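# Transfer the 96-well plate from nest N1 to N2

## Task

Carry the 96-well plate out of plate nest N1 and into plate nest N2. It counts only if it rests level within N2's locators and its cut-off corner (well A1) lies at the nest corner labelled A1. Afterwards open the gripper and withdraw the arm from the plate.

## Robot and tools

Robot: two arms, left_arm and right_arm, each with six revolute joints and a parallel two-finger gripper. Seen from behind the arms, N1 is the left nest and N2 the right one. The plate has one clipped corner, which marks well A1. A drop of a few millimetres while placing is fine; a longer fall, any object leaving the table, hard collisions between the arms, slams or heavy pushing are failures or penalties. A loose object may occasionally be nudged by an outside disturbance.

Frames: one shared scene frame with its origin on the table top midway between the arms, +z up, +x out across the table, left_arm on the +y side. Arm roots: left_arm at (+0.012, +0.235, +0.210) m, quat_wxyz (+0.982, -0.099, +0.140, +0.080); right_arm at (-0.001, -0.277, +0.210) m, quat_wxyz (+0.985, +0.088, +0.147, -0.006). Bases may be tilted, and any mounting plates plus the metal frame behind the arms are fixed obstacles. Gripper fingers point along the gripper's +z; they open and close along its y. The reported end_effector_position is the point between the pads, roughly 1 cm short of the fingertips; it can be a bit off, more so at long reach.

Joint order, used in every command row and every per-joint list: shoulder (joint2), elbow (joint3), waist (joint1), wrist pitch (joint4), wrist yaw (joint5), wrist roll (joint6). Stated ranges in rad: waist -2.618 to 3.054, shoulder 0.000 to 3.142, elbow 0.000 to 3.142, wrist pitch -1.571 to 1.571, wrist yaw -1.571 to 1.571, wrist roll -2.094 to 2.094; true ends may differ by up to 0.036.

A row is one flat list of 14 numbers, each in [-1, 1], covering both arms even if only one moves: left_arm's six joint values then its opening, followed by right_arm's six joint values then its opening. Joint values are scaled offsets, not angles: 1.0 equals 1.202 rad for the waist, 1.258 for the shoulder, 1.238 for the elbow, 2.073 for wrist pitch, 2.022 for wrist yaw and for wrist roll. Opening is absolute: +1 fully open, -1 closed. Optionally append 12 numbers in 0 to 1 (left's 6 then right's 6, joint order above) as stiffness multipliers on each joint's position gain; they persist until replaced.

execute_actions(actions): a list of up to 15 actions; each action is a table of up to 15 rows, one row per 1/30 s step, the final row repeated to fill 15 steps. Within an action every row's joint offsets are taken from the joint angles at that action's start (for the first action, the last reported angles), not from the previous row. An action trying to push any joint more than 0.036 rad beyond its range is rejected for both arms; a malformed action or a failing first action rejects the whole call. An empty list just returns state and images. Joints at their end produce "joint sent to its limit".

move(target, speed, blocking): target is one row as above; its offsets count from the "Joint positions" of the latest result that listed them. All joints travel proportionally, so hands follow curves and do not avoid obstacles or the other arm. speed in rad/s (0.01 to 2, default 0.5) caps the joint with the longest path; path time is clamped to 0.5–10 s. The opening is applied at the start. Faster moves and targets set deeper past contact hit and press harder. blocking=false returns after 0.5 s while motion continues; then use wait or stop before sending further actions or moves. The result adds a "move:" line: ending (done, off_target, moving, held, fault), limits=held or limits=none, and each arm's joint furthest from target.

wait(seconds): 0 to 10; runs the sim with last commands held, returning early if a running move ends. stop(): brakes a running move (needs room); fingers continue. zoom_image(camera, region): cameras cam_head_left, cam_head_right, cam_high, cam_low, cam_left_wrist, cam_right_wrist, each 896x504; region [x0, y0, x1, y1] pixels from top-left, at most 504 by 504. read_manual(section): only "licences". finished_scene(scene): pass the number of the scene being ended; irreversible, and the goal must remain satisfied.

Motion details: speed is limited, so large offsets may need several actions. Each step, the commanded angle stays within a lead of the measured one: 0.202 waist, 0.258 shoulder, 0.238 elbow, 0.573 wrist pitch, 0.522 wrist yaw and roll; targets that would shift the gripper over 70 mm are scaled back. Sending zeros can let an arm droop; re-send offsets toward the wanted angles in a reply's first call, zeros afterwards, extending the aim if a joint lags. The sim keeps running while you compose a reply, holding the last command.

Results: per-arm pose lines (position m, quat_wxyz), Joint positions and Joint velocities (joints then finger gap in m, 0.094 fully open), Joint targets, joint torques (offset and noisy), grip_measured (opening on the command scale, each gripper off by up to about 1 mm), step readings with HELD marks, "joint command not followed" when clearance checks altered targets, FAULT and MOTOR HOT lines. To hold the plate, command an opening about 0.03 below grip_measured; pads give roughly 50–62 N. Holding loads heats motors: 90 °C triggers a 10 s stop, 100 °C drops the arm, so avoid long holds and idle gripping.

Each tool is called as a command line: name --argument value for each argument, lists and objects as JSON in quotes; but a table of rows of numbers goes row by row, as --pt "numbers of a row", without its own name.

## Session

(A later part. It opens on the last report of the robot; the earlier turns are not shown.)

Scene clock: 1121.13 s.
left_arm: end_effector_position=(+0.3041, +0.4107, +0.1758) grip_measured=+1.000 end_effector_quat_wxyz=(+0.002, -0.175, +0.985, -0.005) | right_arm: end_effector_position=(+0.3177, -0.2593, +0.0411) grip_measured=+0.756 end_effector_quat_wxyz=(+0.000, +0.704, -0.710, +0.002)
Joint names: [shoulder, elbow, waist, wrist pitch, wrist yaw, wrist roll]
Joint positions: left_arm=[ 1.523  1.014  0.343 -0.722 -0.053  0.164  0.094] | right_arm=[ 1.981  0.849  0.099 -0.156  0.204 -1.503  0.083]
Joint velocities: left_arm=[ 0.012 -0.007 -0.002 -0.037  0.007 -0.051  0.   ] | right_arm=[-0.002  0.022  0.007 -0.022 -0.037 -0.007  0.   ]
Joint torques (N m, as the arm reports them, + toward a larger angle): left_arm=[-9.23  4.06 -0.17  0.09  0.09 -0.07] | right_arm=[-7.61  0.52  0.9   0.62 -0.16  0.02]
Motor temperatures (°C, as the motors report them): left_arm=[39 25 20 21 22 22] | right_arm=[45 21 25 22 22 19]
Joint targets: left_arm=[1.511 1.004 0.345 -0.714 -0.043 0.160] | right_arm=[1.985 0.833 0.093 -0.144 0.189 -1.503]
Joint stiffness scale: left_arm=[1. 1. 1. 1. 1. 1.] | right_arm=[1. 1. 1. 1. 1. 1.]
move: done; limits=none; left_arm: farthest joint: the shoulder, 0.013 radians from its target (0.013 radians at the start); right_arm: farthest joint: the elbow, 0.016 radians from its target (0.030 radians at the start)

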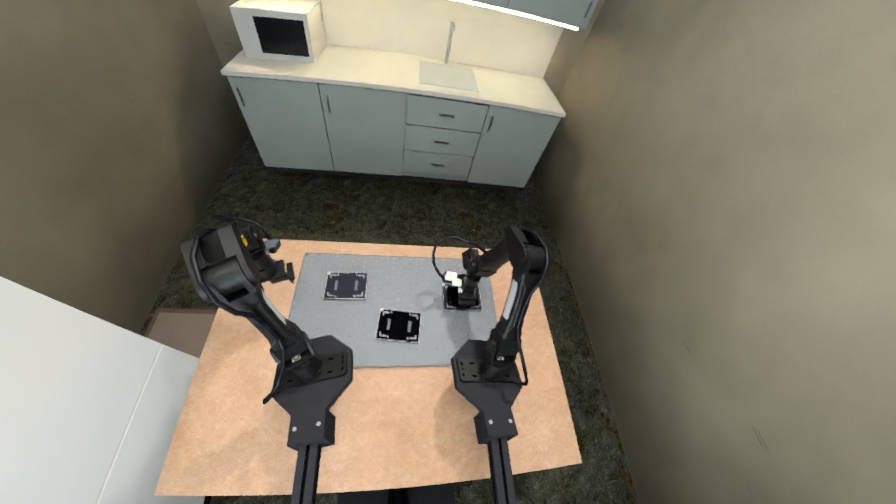

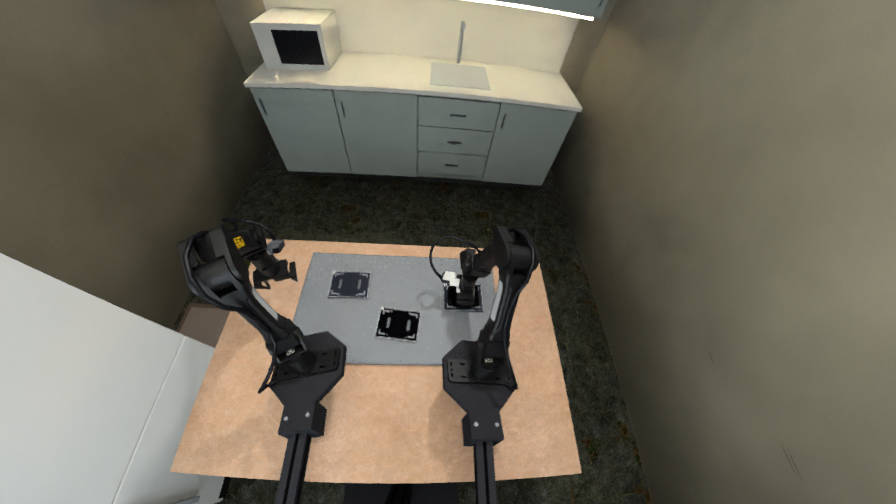

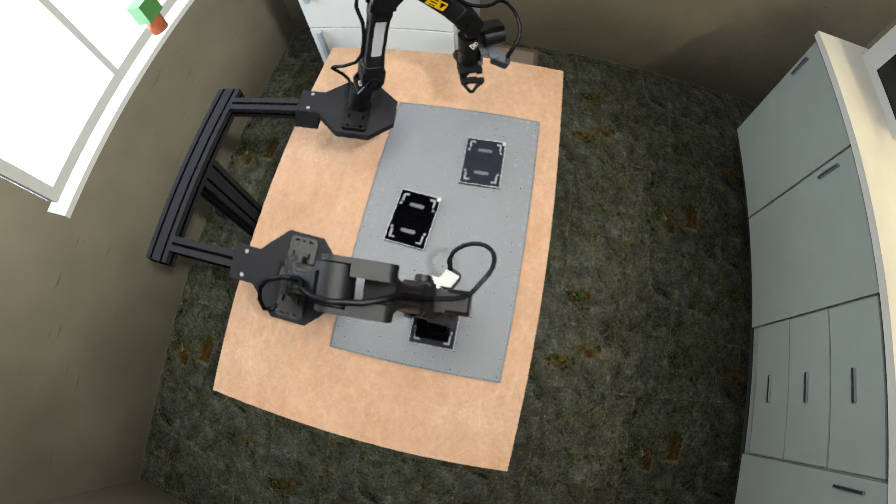

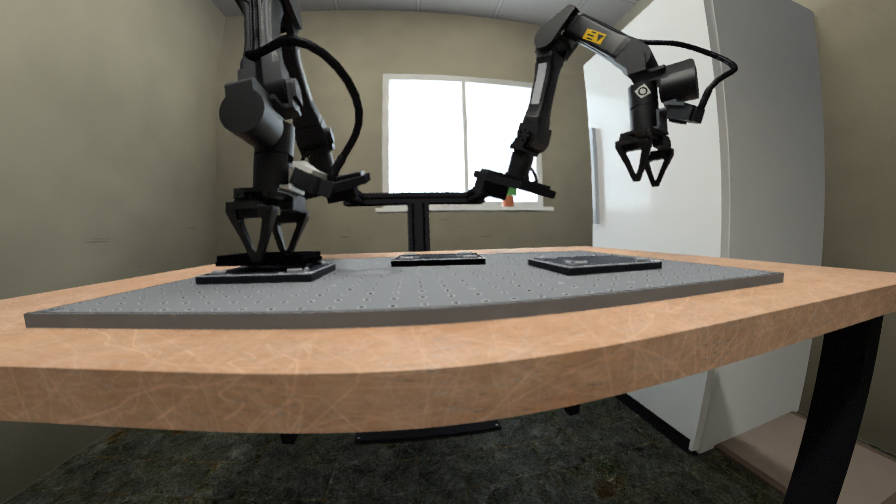

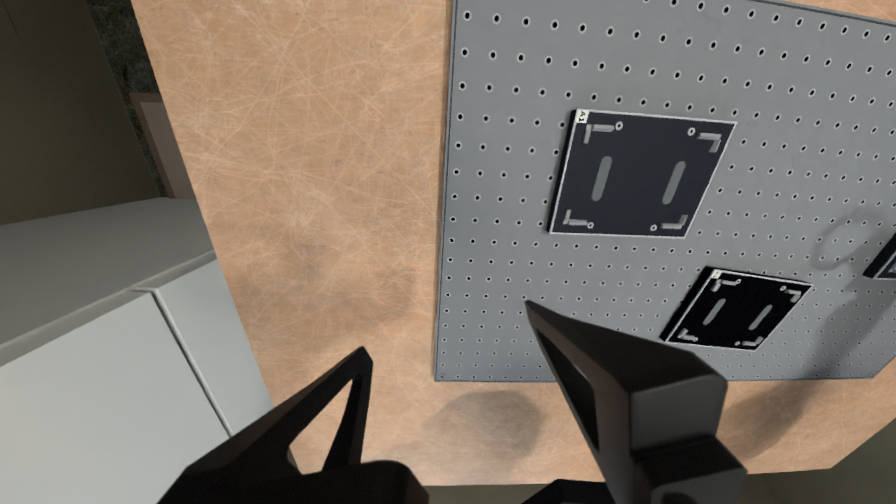

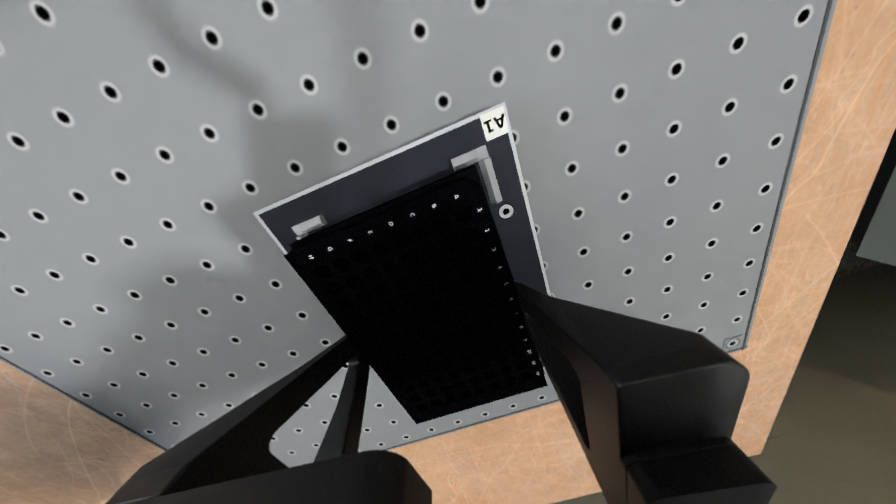

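zoom_image --camera "cam_right_wrist" --region '[445,140,505,200]'

zoom_image --camera "cam_right_wrist" --region '[275,205,335,265]'

Region (445, 140, 505, 200) of cam_right_wrist's 896x504 image, scaled by 8.400, with more detail than that image has.

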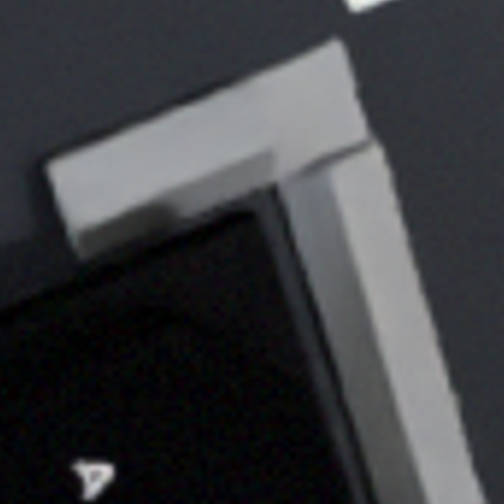

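Region (275, 205, 335, 265) of cam_right_wrist's 896x504 image, scaled by 8.400, with more detail than that image has.

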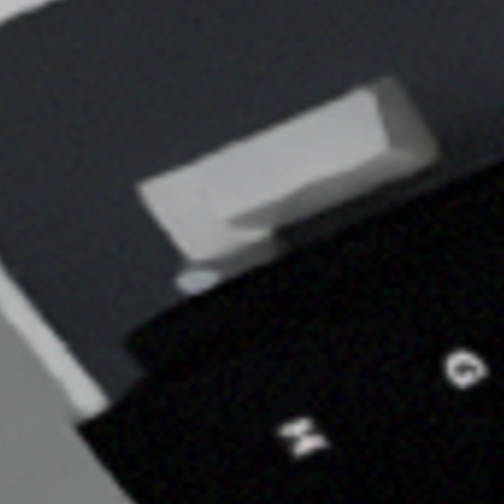

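move --target '[-0.010,-0.008,0.002,0.004,0.005,-0.002,1, 0.017,0.032,-0.0087,0.0104,-0.007,0,0.71]' --speed 0.03

Scene clock: 1242.67 s.
left_arm: end_effector_position=(+0.3041, +0.4107, +0.1758) grip_measured=+1.000 end_effector_quat_wxyz=(+0.002, -0.175, +0.985, -0.005) | right_arm: end_effector_position=(+0.3157, -0.2587, +0.0378) grip_measured=+0.756 end_effector_quat_wxyz=(+0.002, +0.704, -0.710, -0.000)
Joint names: [shoulder, elbow, waist, wrist pitch, wrist yaw, wrist roll]
Joint positions: left_arm=[ 1.523  1.014  0.343 -0.722 -0.053  0.164  0.094] | right_arm=[ 1.994  0.849  0.099 -0.149  0.203 -1.503  0.083]
Joint velocities: left_arm=[ 0.002 -0.007  0.012 -0.022  0.022  0.051  0.   ] | right_arm=[-0.007  0.007 -0.007 -0.066 -0.007 -0.022 -0.   ]
Joint torques (N m, as the arm reports them, + toward a larger angle): left_arm=[-9.23  4.06 -0.15  0.09  0.09 -0.08] | right_arm=[-7.29  4.28  0.63  0.66 -0.15  0.02]
Motor temperatures (°C, as the motors report them): left_arm=[39 25 20 21 22 22] | right_arm=[40 21 25 22 22 19]
Joint targets: left_arm=[1.511 1.004 0.345 -0.714 -0.043 0.160] | right_arm=[2.002 0.889 0.089 -0.134 0.190 -1.503]
Joint stiffness scale: left_arm=[1. 1. 1. 1. 1. 1.] | right_arm=[1. 1. 1. 1. 1. 1.]
move: off_target (right_arm); limits=none; left_arm: farthest joint: the shoulder, 0.013 radians from its target (0.013 radians at the start); right_arm: farthest joint: the elbow, 0.039 radians from its target (0.039 radians at the start)

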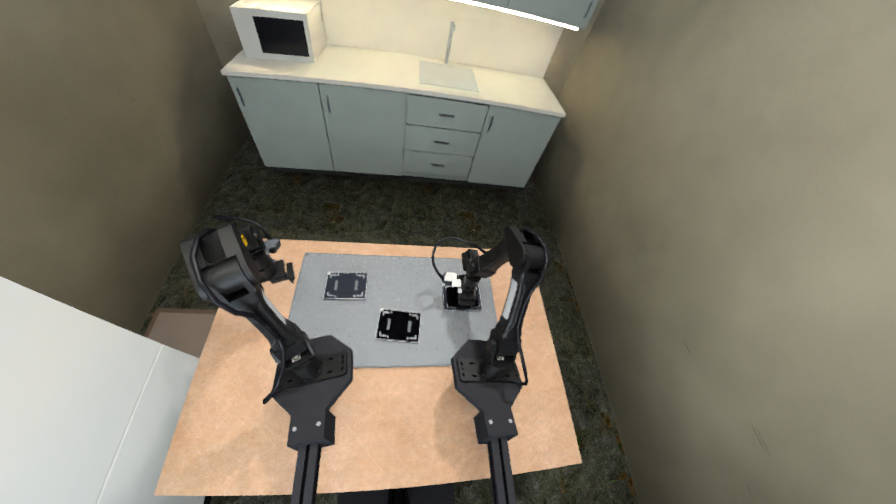

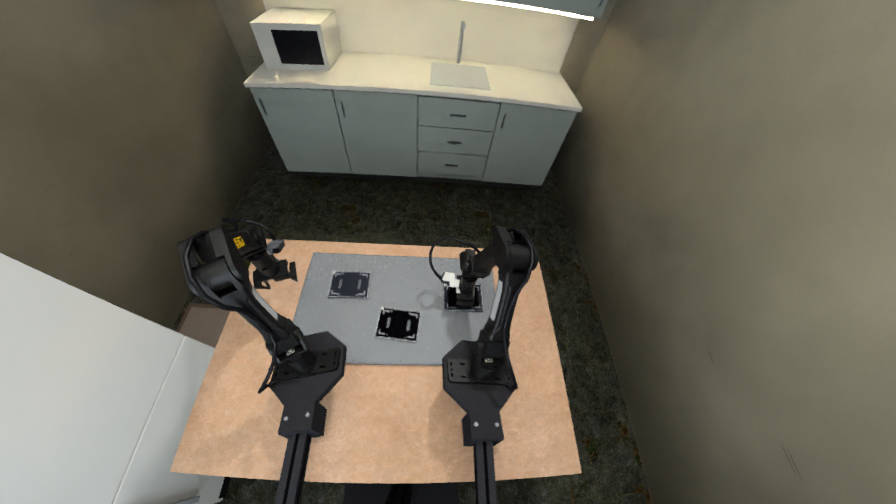

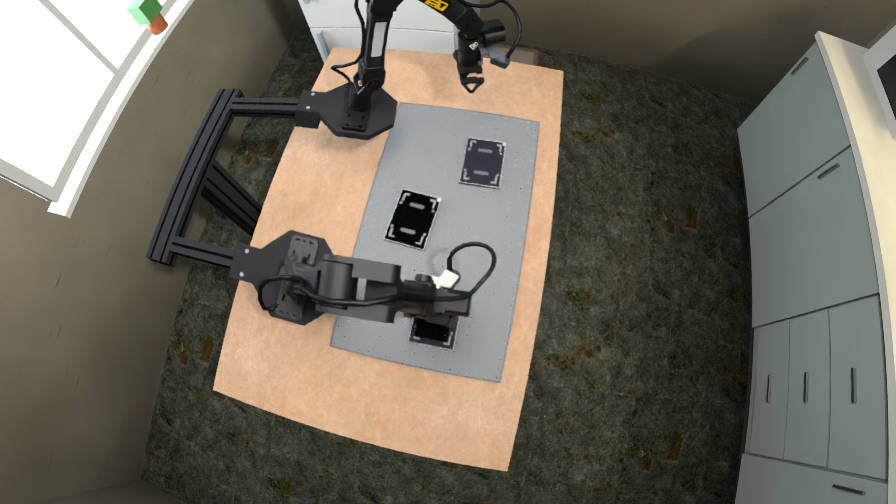

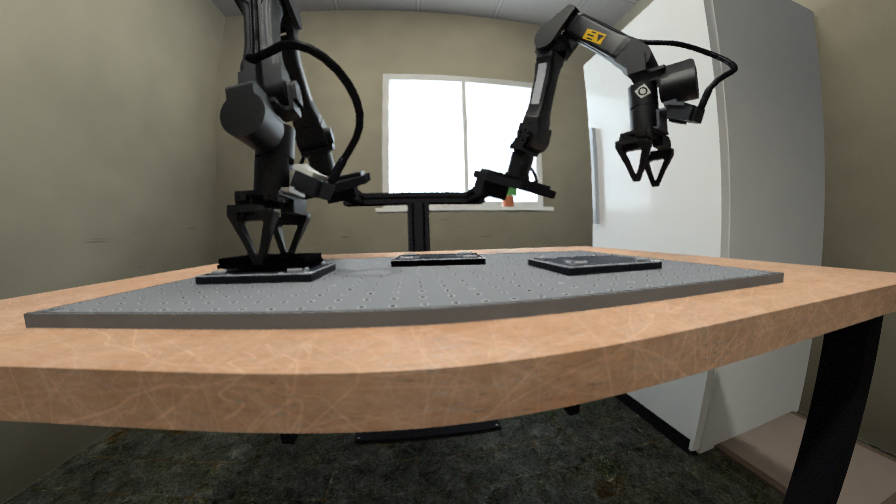

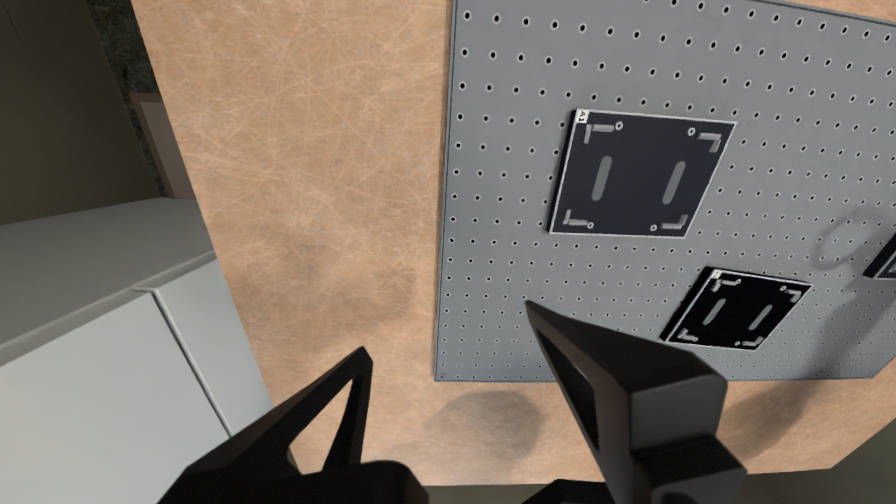

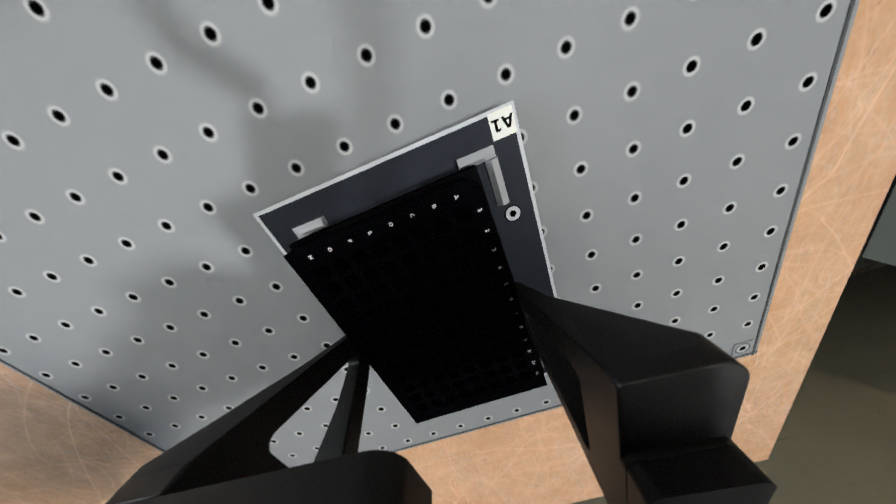

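execute_actions --actions '[[[-0.010,-0.008,0.002,0.004,0.005,-0.002,1, 0.0064,0.033,-0.0083,0.005,-0.0065,0,0.71],[-0.010,-0.008,0.002,0.004,0.005,-0.002,1, 0.0064,0.034,-0.0083,0.004,-0.0065,0,0.71],[-0.010,-0.008,0.002,0.004,0.005,-0.002,1, 0.0064,0.035,-0.0083,0.003,-0.0065,0,0.71],[-0.010,-0.008,0.002,0.004,0.005,-0.002,1, 0.0064,0.036,-0.0083,0.002,-0.0065,0,0.71],[-0.010,-0.008,0.002,0.004,0.005,-0.002,1, 0.0064,0.037,-0.0083,0.001,-0.0065,0,0.71],[-0.010,-0.008,0.002,0.004,0.005,-0.002,1, 0.0064,0.038,-0.0083,0.0,-0.0065,0,0.71],[-0.010,-0.008,0.002,0.004,0.005,-0.002,1, 0.0064,0.039,-0.0083,-0.001,-0.0065,0,0.71],[-0.010,-0.008,0.002,0.004,0.005,-0.002,1, 0.0064,0.040,-0.0083,-0.002,-0.0065,0,0.71],[-0.010,-0.008,0.002,0.004,0.005,-0.002,1, 0.0064,0.041,-0.0083,-0.004,-0.0065,0,0.71],[-0.010,-0.008,0.002,0.004,0.005,-0.002,1, 0.0064,0.042,-0.0083,-0.006,-0.0065,0,0.71],[-0.010,-0.008,0.002,0.004,0.005,-0.002,1, 0.0064,0.043,-0.0083,-0.008,-0.0065,0,0.71],[-0.010,-0.008,0.002,0.004,0.005,-0.002,1, 0.0064,0.043,-0.0083,-0.009,-0.0065,0,0.71],[-0.010,-0.008,0.002,0.004,0.005,-0.002,1, 0.0064,0.043,-0.0083,-0.010,-0.0065,0,0.71],[-0.010,-0.008,0.002,0.004,0.005,-0.002,1, 0.0064,0.043,-0.0083,-0.011,-0.0065,0,0.71]]]'

Scene clock: 1268.63 s.
left_arm: end_effector_position=(+0.3041, +0.4107, +0.1758) grip_measured=+1.000 end_effector_quat_wxyz=(+0.002, -0.175, +0.985, -0.005) | right_arm: end_effector_position=(+0.3255, -0.2584, +0.0394) grip_measured=+0.756 end_effector_quat_wxyz=(-0.004, +0.703, -0.711, +0.005)
Joint names: [shoulder, elbow, waist, wrist pitch, wrist yaw, wrist roll]
Joint positions: left_arm=[ 1.523  1.014  0.343 -0.722 -0.053  0.164  0.094] | right_arm=[ 1.997  0.874  0.099 -0.154  0.203 -1.503  0.083]
Joint velocities: left_arm=[-0.012  0.017 -0.017  0.022 -0.066  0.051  0.   ] | right_arm=[ 0.002  0.007  0.002  0.007 -0.051 -0.037 -0.   ]
Joint torques (N m, as the arm reports them, + toward a larger angle): left_arm=[-9.23  4.07 -0.16  0.1   0.09 -0.08] | right_arm=[-7.65  3.65  0.68  0.33 -0.13  0.03]
Motor temperatures (°C, as the motors report them): left_arm=[39 25 20 21 22 22] | right_arm=[40 22 24 22 22 19]
Joint targets: left_arm=[1.511 1.004 0.345 -0.714 -0.043 0.160] | right_arm=[2.003 0.903 0.089 -0.172 0.190 -1.503]
Joint stiffness scale: left_arm=[1. 1. 1. 1. 1. 1.] | right_arm=[1. 1. 1. 1. 1. 1.]
Step readings (joint positions):
0: left_arm=[1.523 1.014 0.343 -0.722 -0.053 0.164] | right_arm=[1.994 0.849 0.099 -0.149 0.203 -1.503]
1: left_arm=[1.523 1.014 0.343 -0.722 -0.053 0.164] | right_arm=[1.994 0.851 0.099 -0.149 0.203 -1.503]
2: left_arm=[1.523 1.014 0.343 -0.722 -0.053 0.164] | right_arm=[1.995 0.853 0.099 -0.149 0.203 -1.503]
4: left_arm=[1.523 1.014 0.343 -0.722 -0.053 0.164] | right_arm=[1.996 0.860 0.099 -0.149 0.203 -1.503]
8: left_arm=[1.523 1.014 0.343 -0.722 -0.053 0.164] | right_arm=[1.997 0.869 0.099 -0.149 0.203 -1.503]
15: Joint positions above

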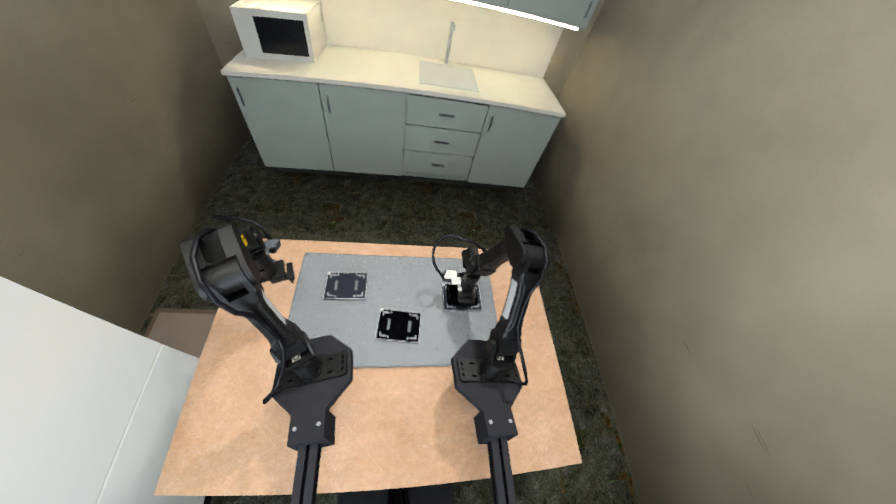

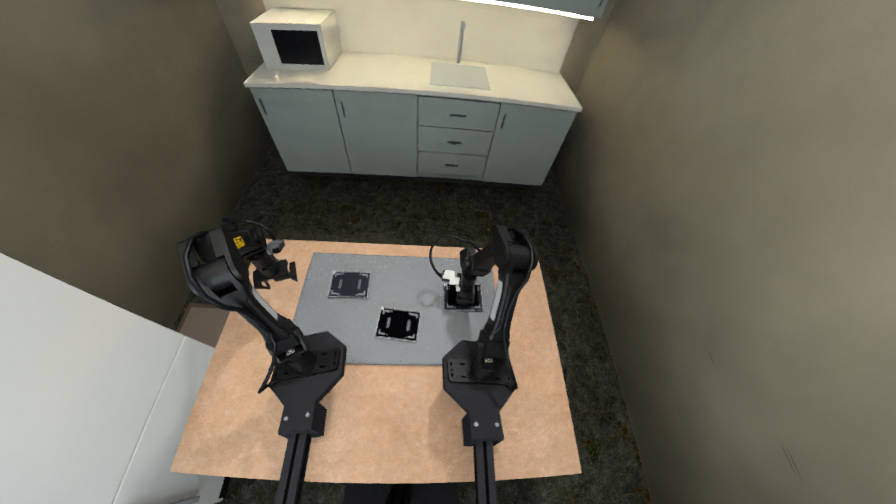

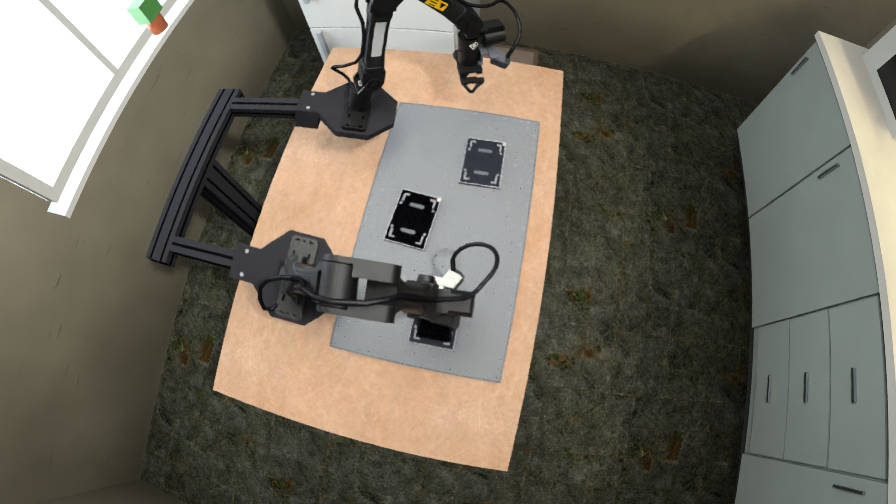

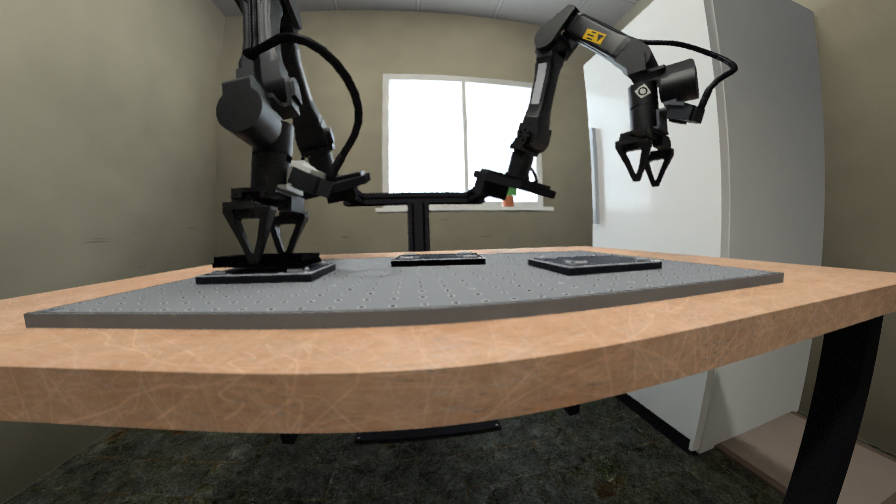

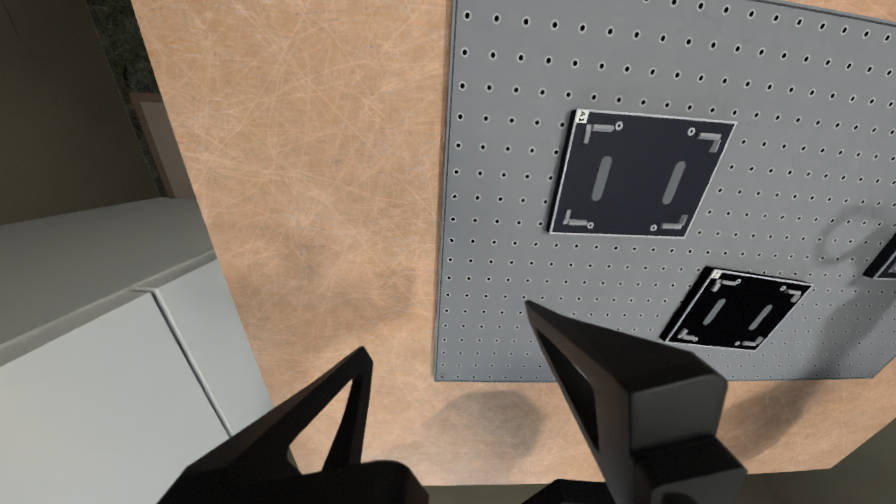

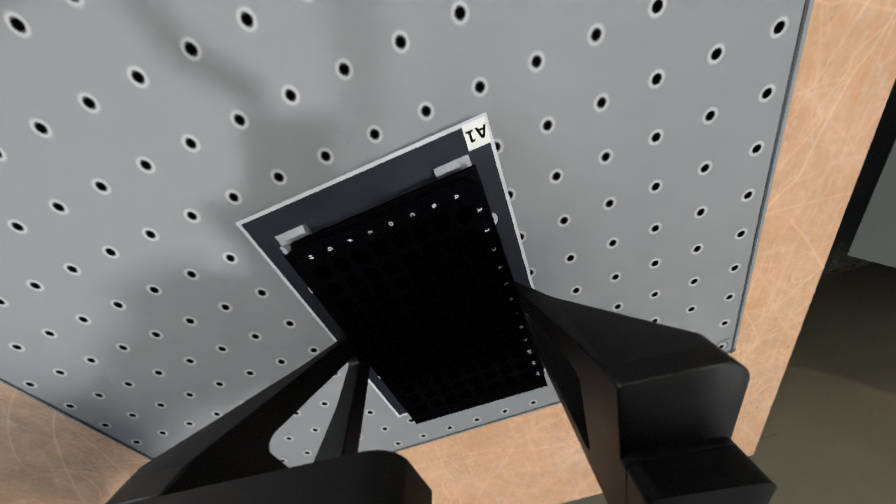

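move --target '[-0.010,-0.008,0.002,0.004,0.005,-0.002,1, 0.0024,-0.0258,-0.0108,0.0096,-0.0065,0,0.71]' --speed 0.02

Scene clock: 1287.43 s.
left_arm: end_effector_position=(+0.3041, +0.4107, +0.1758) grip_measured=+1.000 end_effector_quat_wxyz=(+0.002, -0.175, +0.985, -0.005) | right_arm: end_effector_position=(+0.3202, -0.2606, +0.0375) grip_measured=+0.756 end_effector_quat_wxyz=(-0.001, +0.701, -0.713, +0.003)
Joint names: [shoulder, elbow, waist, wrist pitch, wrist yaw, wrist roll]
Joint positions: left_arm=[ 1.523  1.014  0.343 -0.722 -0.053  0.164  0.094] | right_arm=[ 1.997  0.859  0.093 -0.145  0.203 -1.503  0.083]
Joint velocities: left_arm=[ 0.002 -0.007 -0.017 -0.037 -0.022  0.007  0.   ] | right_arm=[ 0.007 -0.002  0.002 -0.022  0.051 -0.022  0.001]
Joint torques (N m, as the arm reports them, + toward a larger angle): left_arm=[-9.23  4.06 -0.16  0.1   0.09 -0.07] | right_arm=[-7.76  0.51  0.94  0.6  -0.15  0.02]
Motor temperatures (°C, as the motors report them): left_arm=[39 25 20 21 22 22] | right_arm=[40 22 24 22 22 19]
Joint targets: left_arm=[1.511 1.004 0.345 -0.714 -0.043 0.160] | right_arm=[2.000 0.842 0.086 -0.134 0.190 -1.503]
Joint stiffness scale: left_arm=[1. 1. 1. 1. 1. 1.] | right_arm=[1. 1. 1. 1. 1. 1.]
move: done; limits=none; left_arm: farthest joint: the shoulder, 0.013 radians from its target (0.013 radians at the start); right_arm: farthest joint: the elbow, 0.017 radians from its target (0.032 radians at the start)

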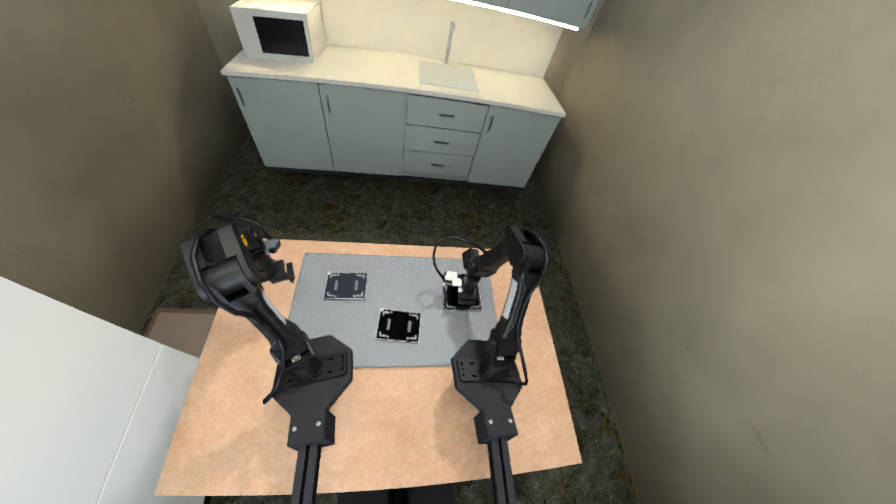

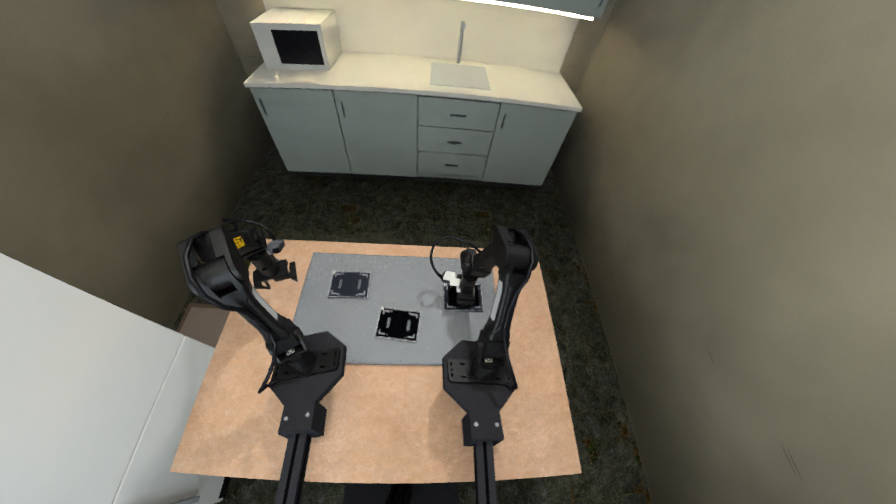

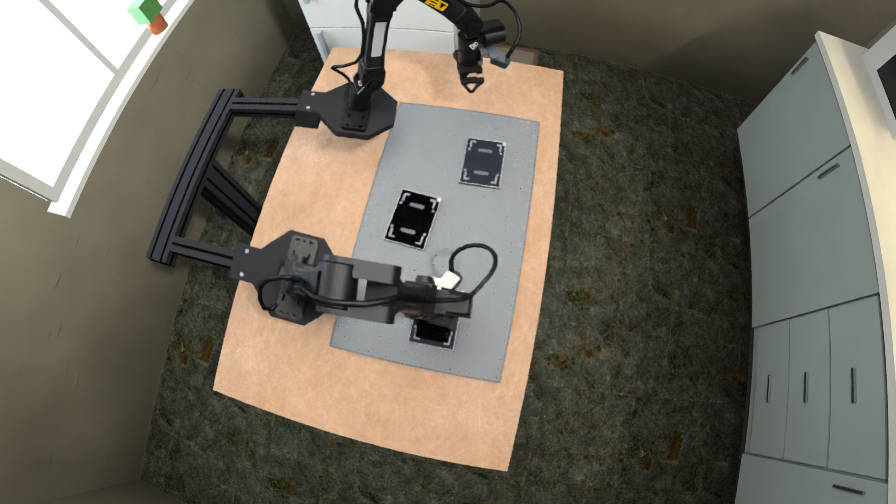

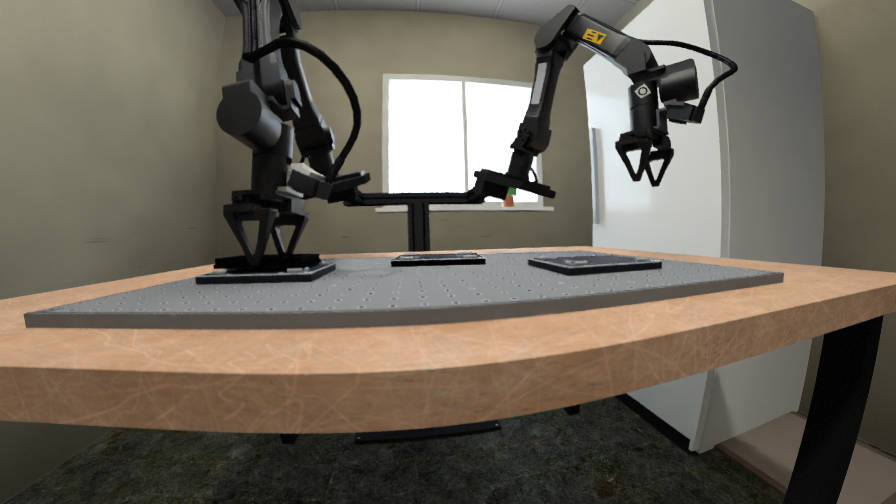

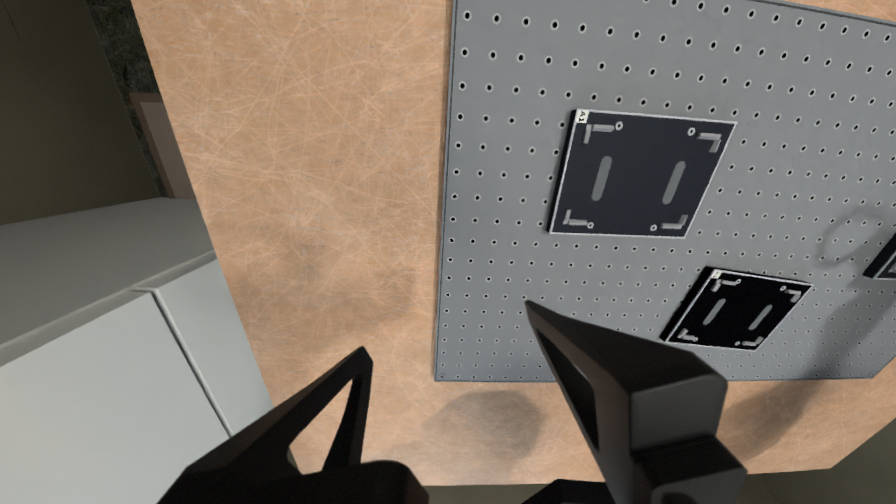

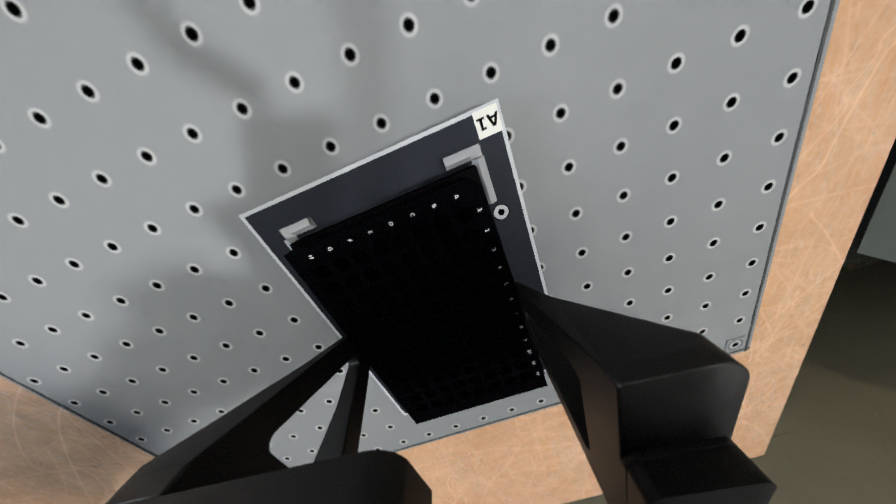

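zoom_image --camera "cam_right_wrist" --region '[430,130,510,210]'

zoom_image --camera "cam_right_wrist" --region '[260,200,340,280]'

zoom_image --camera "cam_low" --region '[190,220,350,300]'

Region (430, 130, 510, 210) of cam_right_wrist's 896x504 image, scaled by 6.300, with more detail than that image has.

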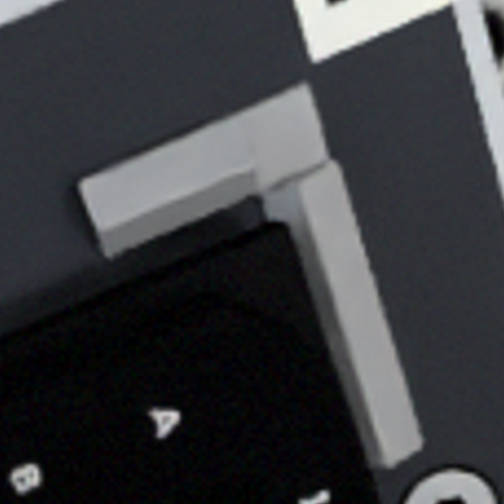

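Region (260, 200, 340, 280) of cam_right_wrist's 896x504 image, scaled by 6.300, with more detail than that image has.

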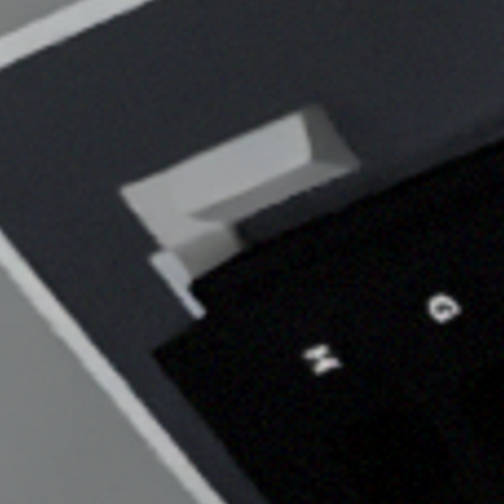

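Region (190, 220, 350, 300) of cam_low's 896x504 image, scaled by 3.150, with more detail than that image has.

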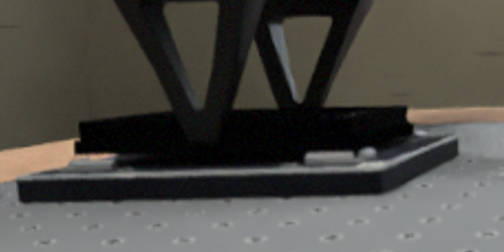

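move --target '[-0.010,-0.008,0.002,0.004,0.005,-0.002,1, 0.0151,-0.010,-0.006,0.0116,-0.0065,0,0.71]' --speed 0.015

Scene clock: 1316.40 s.
left_arm: end_effector_position=(+0.3041, +0.4107, +0.1758) grip_measured=+1.000 end_effector_quat_wxyz=(+0.002, -0.175, +0.985, -0.005) | right_arm: end_effector_position=(+0.3198, -0.2600, +0.0344) grip_measured=+0.756 end_effector_quat_wxyz=(-0.001, +0.701, -0.713, +0.003)
Joint names: [shoulder, elbow, waist, wrist pitch, wrist yaw, wrist roll]
Joint positions: left_arm=[ 1.523  1.014  0.343 -0.722 -0.053  0.164  0.094] | right_arm=[ 2.009  0.859  0.093 -0.133  0.203 -1.503  0.083]
Joint velocities: left_arm=[ 0.002  0.017  0.002 -0.037 -0.007 -0.081  0.   ] | right_arm=[-0.012 -0.012 -0.022 -0.007  0.007 -0.007  0.001]
Joint torques (N m, as the arm reports them, + toward a larger angle): left_arm=[-9.23  4.05 -0.16  0.09  0.09 -0.07] | right_arm=[-7.45  0.71  0.84  0.63 -0.14  0.02]
Motor temperatures (°C, as the motors report them): left_arm=[39 25 20 21 22 22] | right_arm=[39 21 24 22 22 19]
Joint targets: left_arm=[1.511 1.004 0.345 -0.714 -0.043 0.160] | right_arm=[2.016 0.846 0.085 -0.121 0.190 -1.503]
Joint stiffness scale: left_arm=[1. 1. 1. 1. 1. 1.] | right_arm=[1. 1. 1. 1. 1. 1.]
move: done; limits=none; left_arm: farthest joint: the shoulder, 0.013 radians from its target (0.013 radians at the start); right_arm: farthest joint: the wrist yaw, 0.013 radians from its target (0.013 radians at the start)

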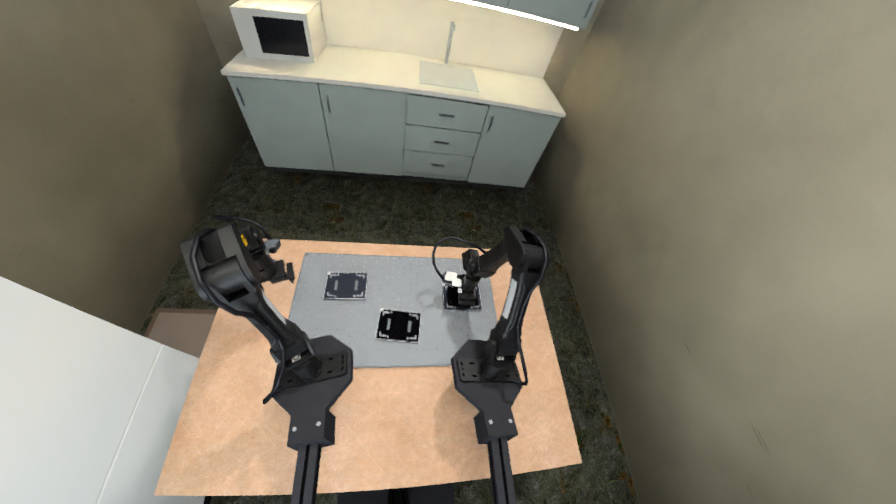

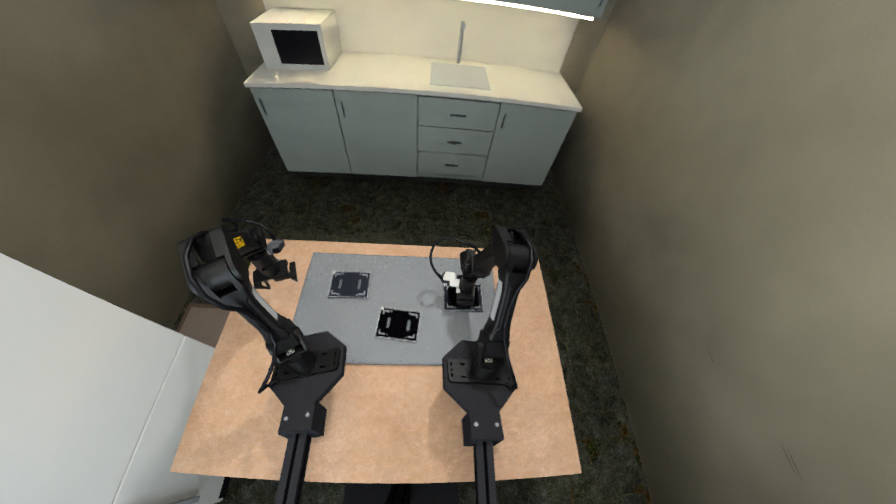

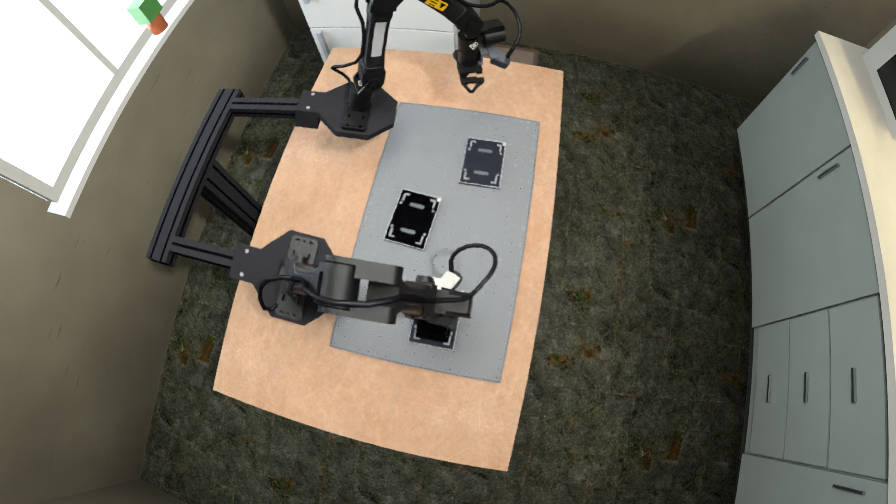

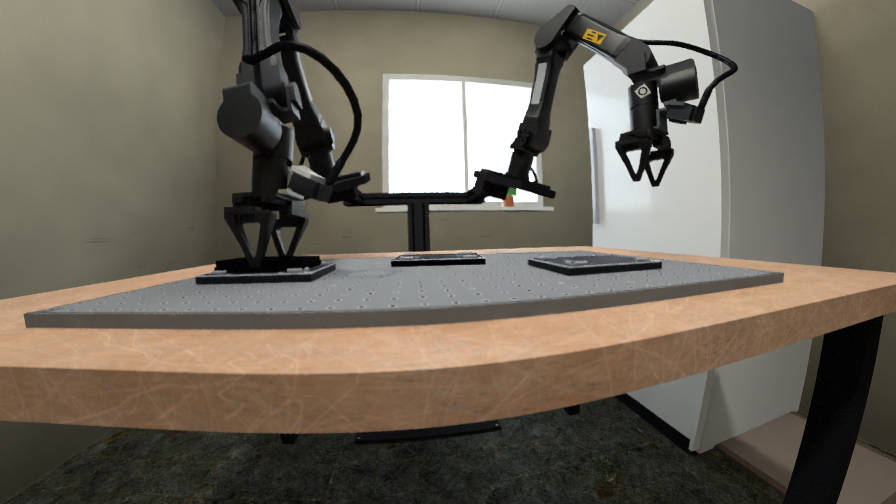

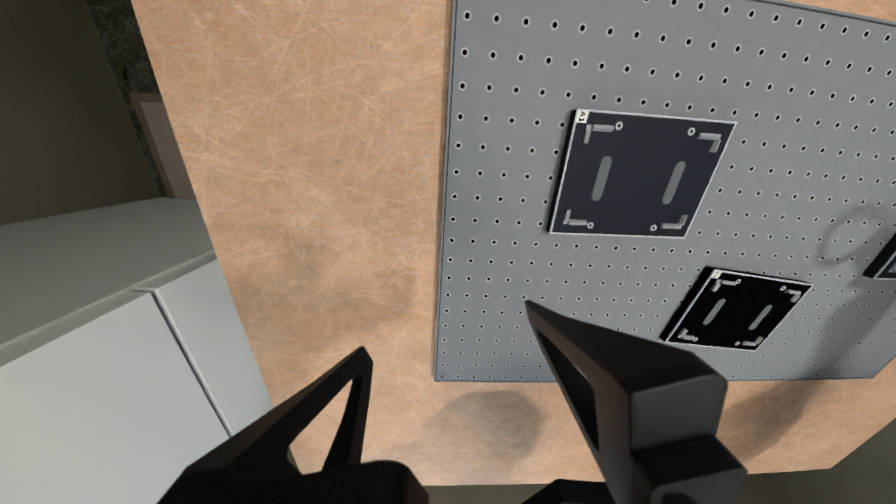

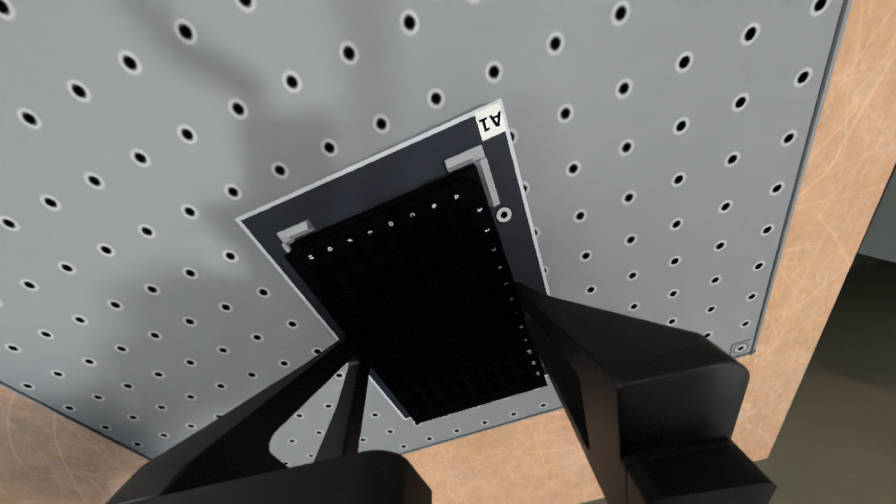

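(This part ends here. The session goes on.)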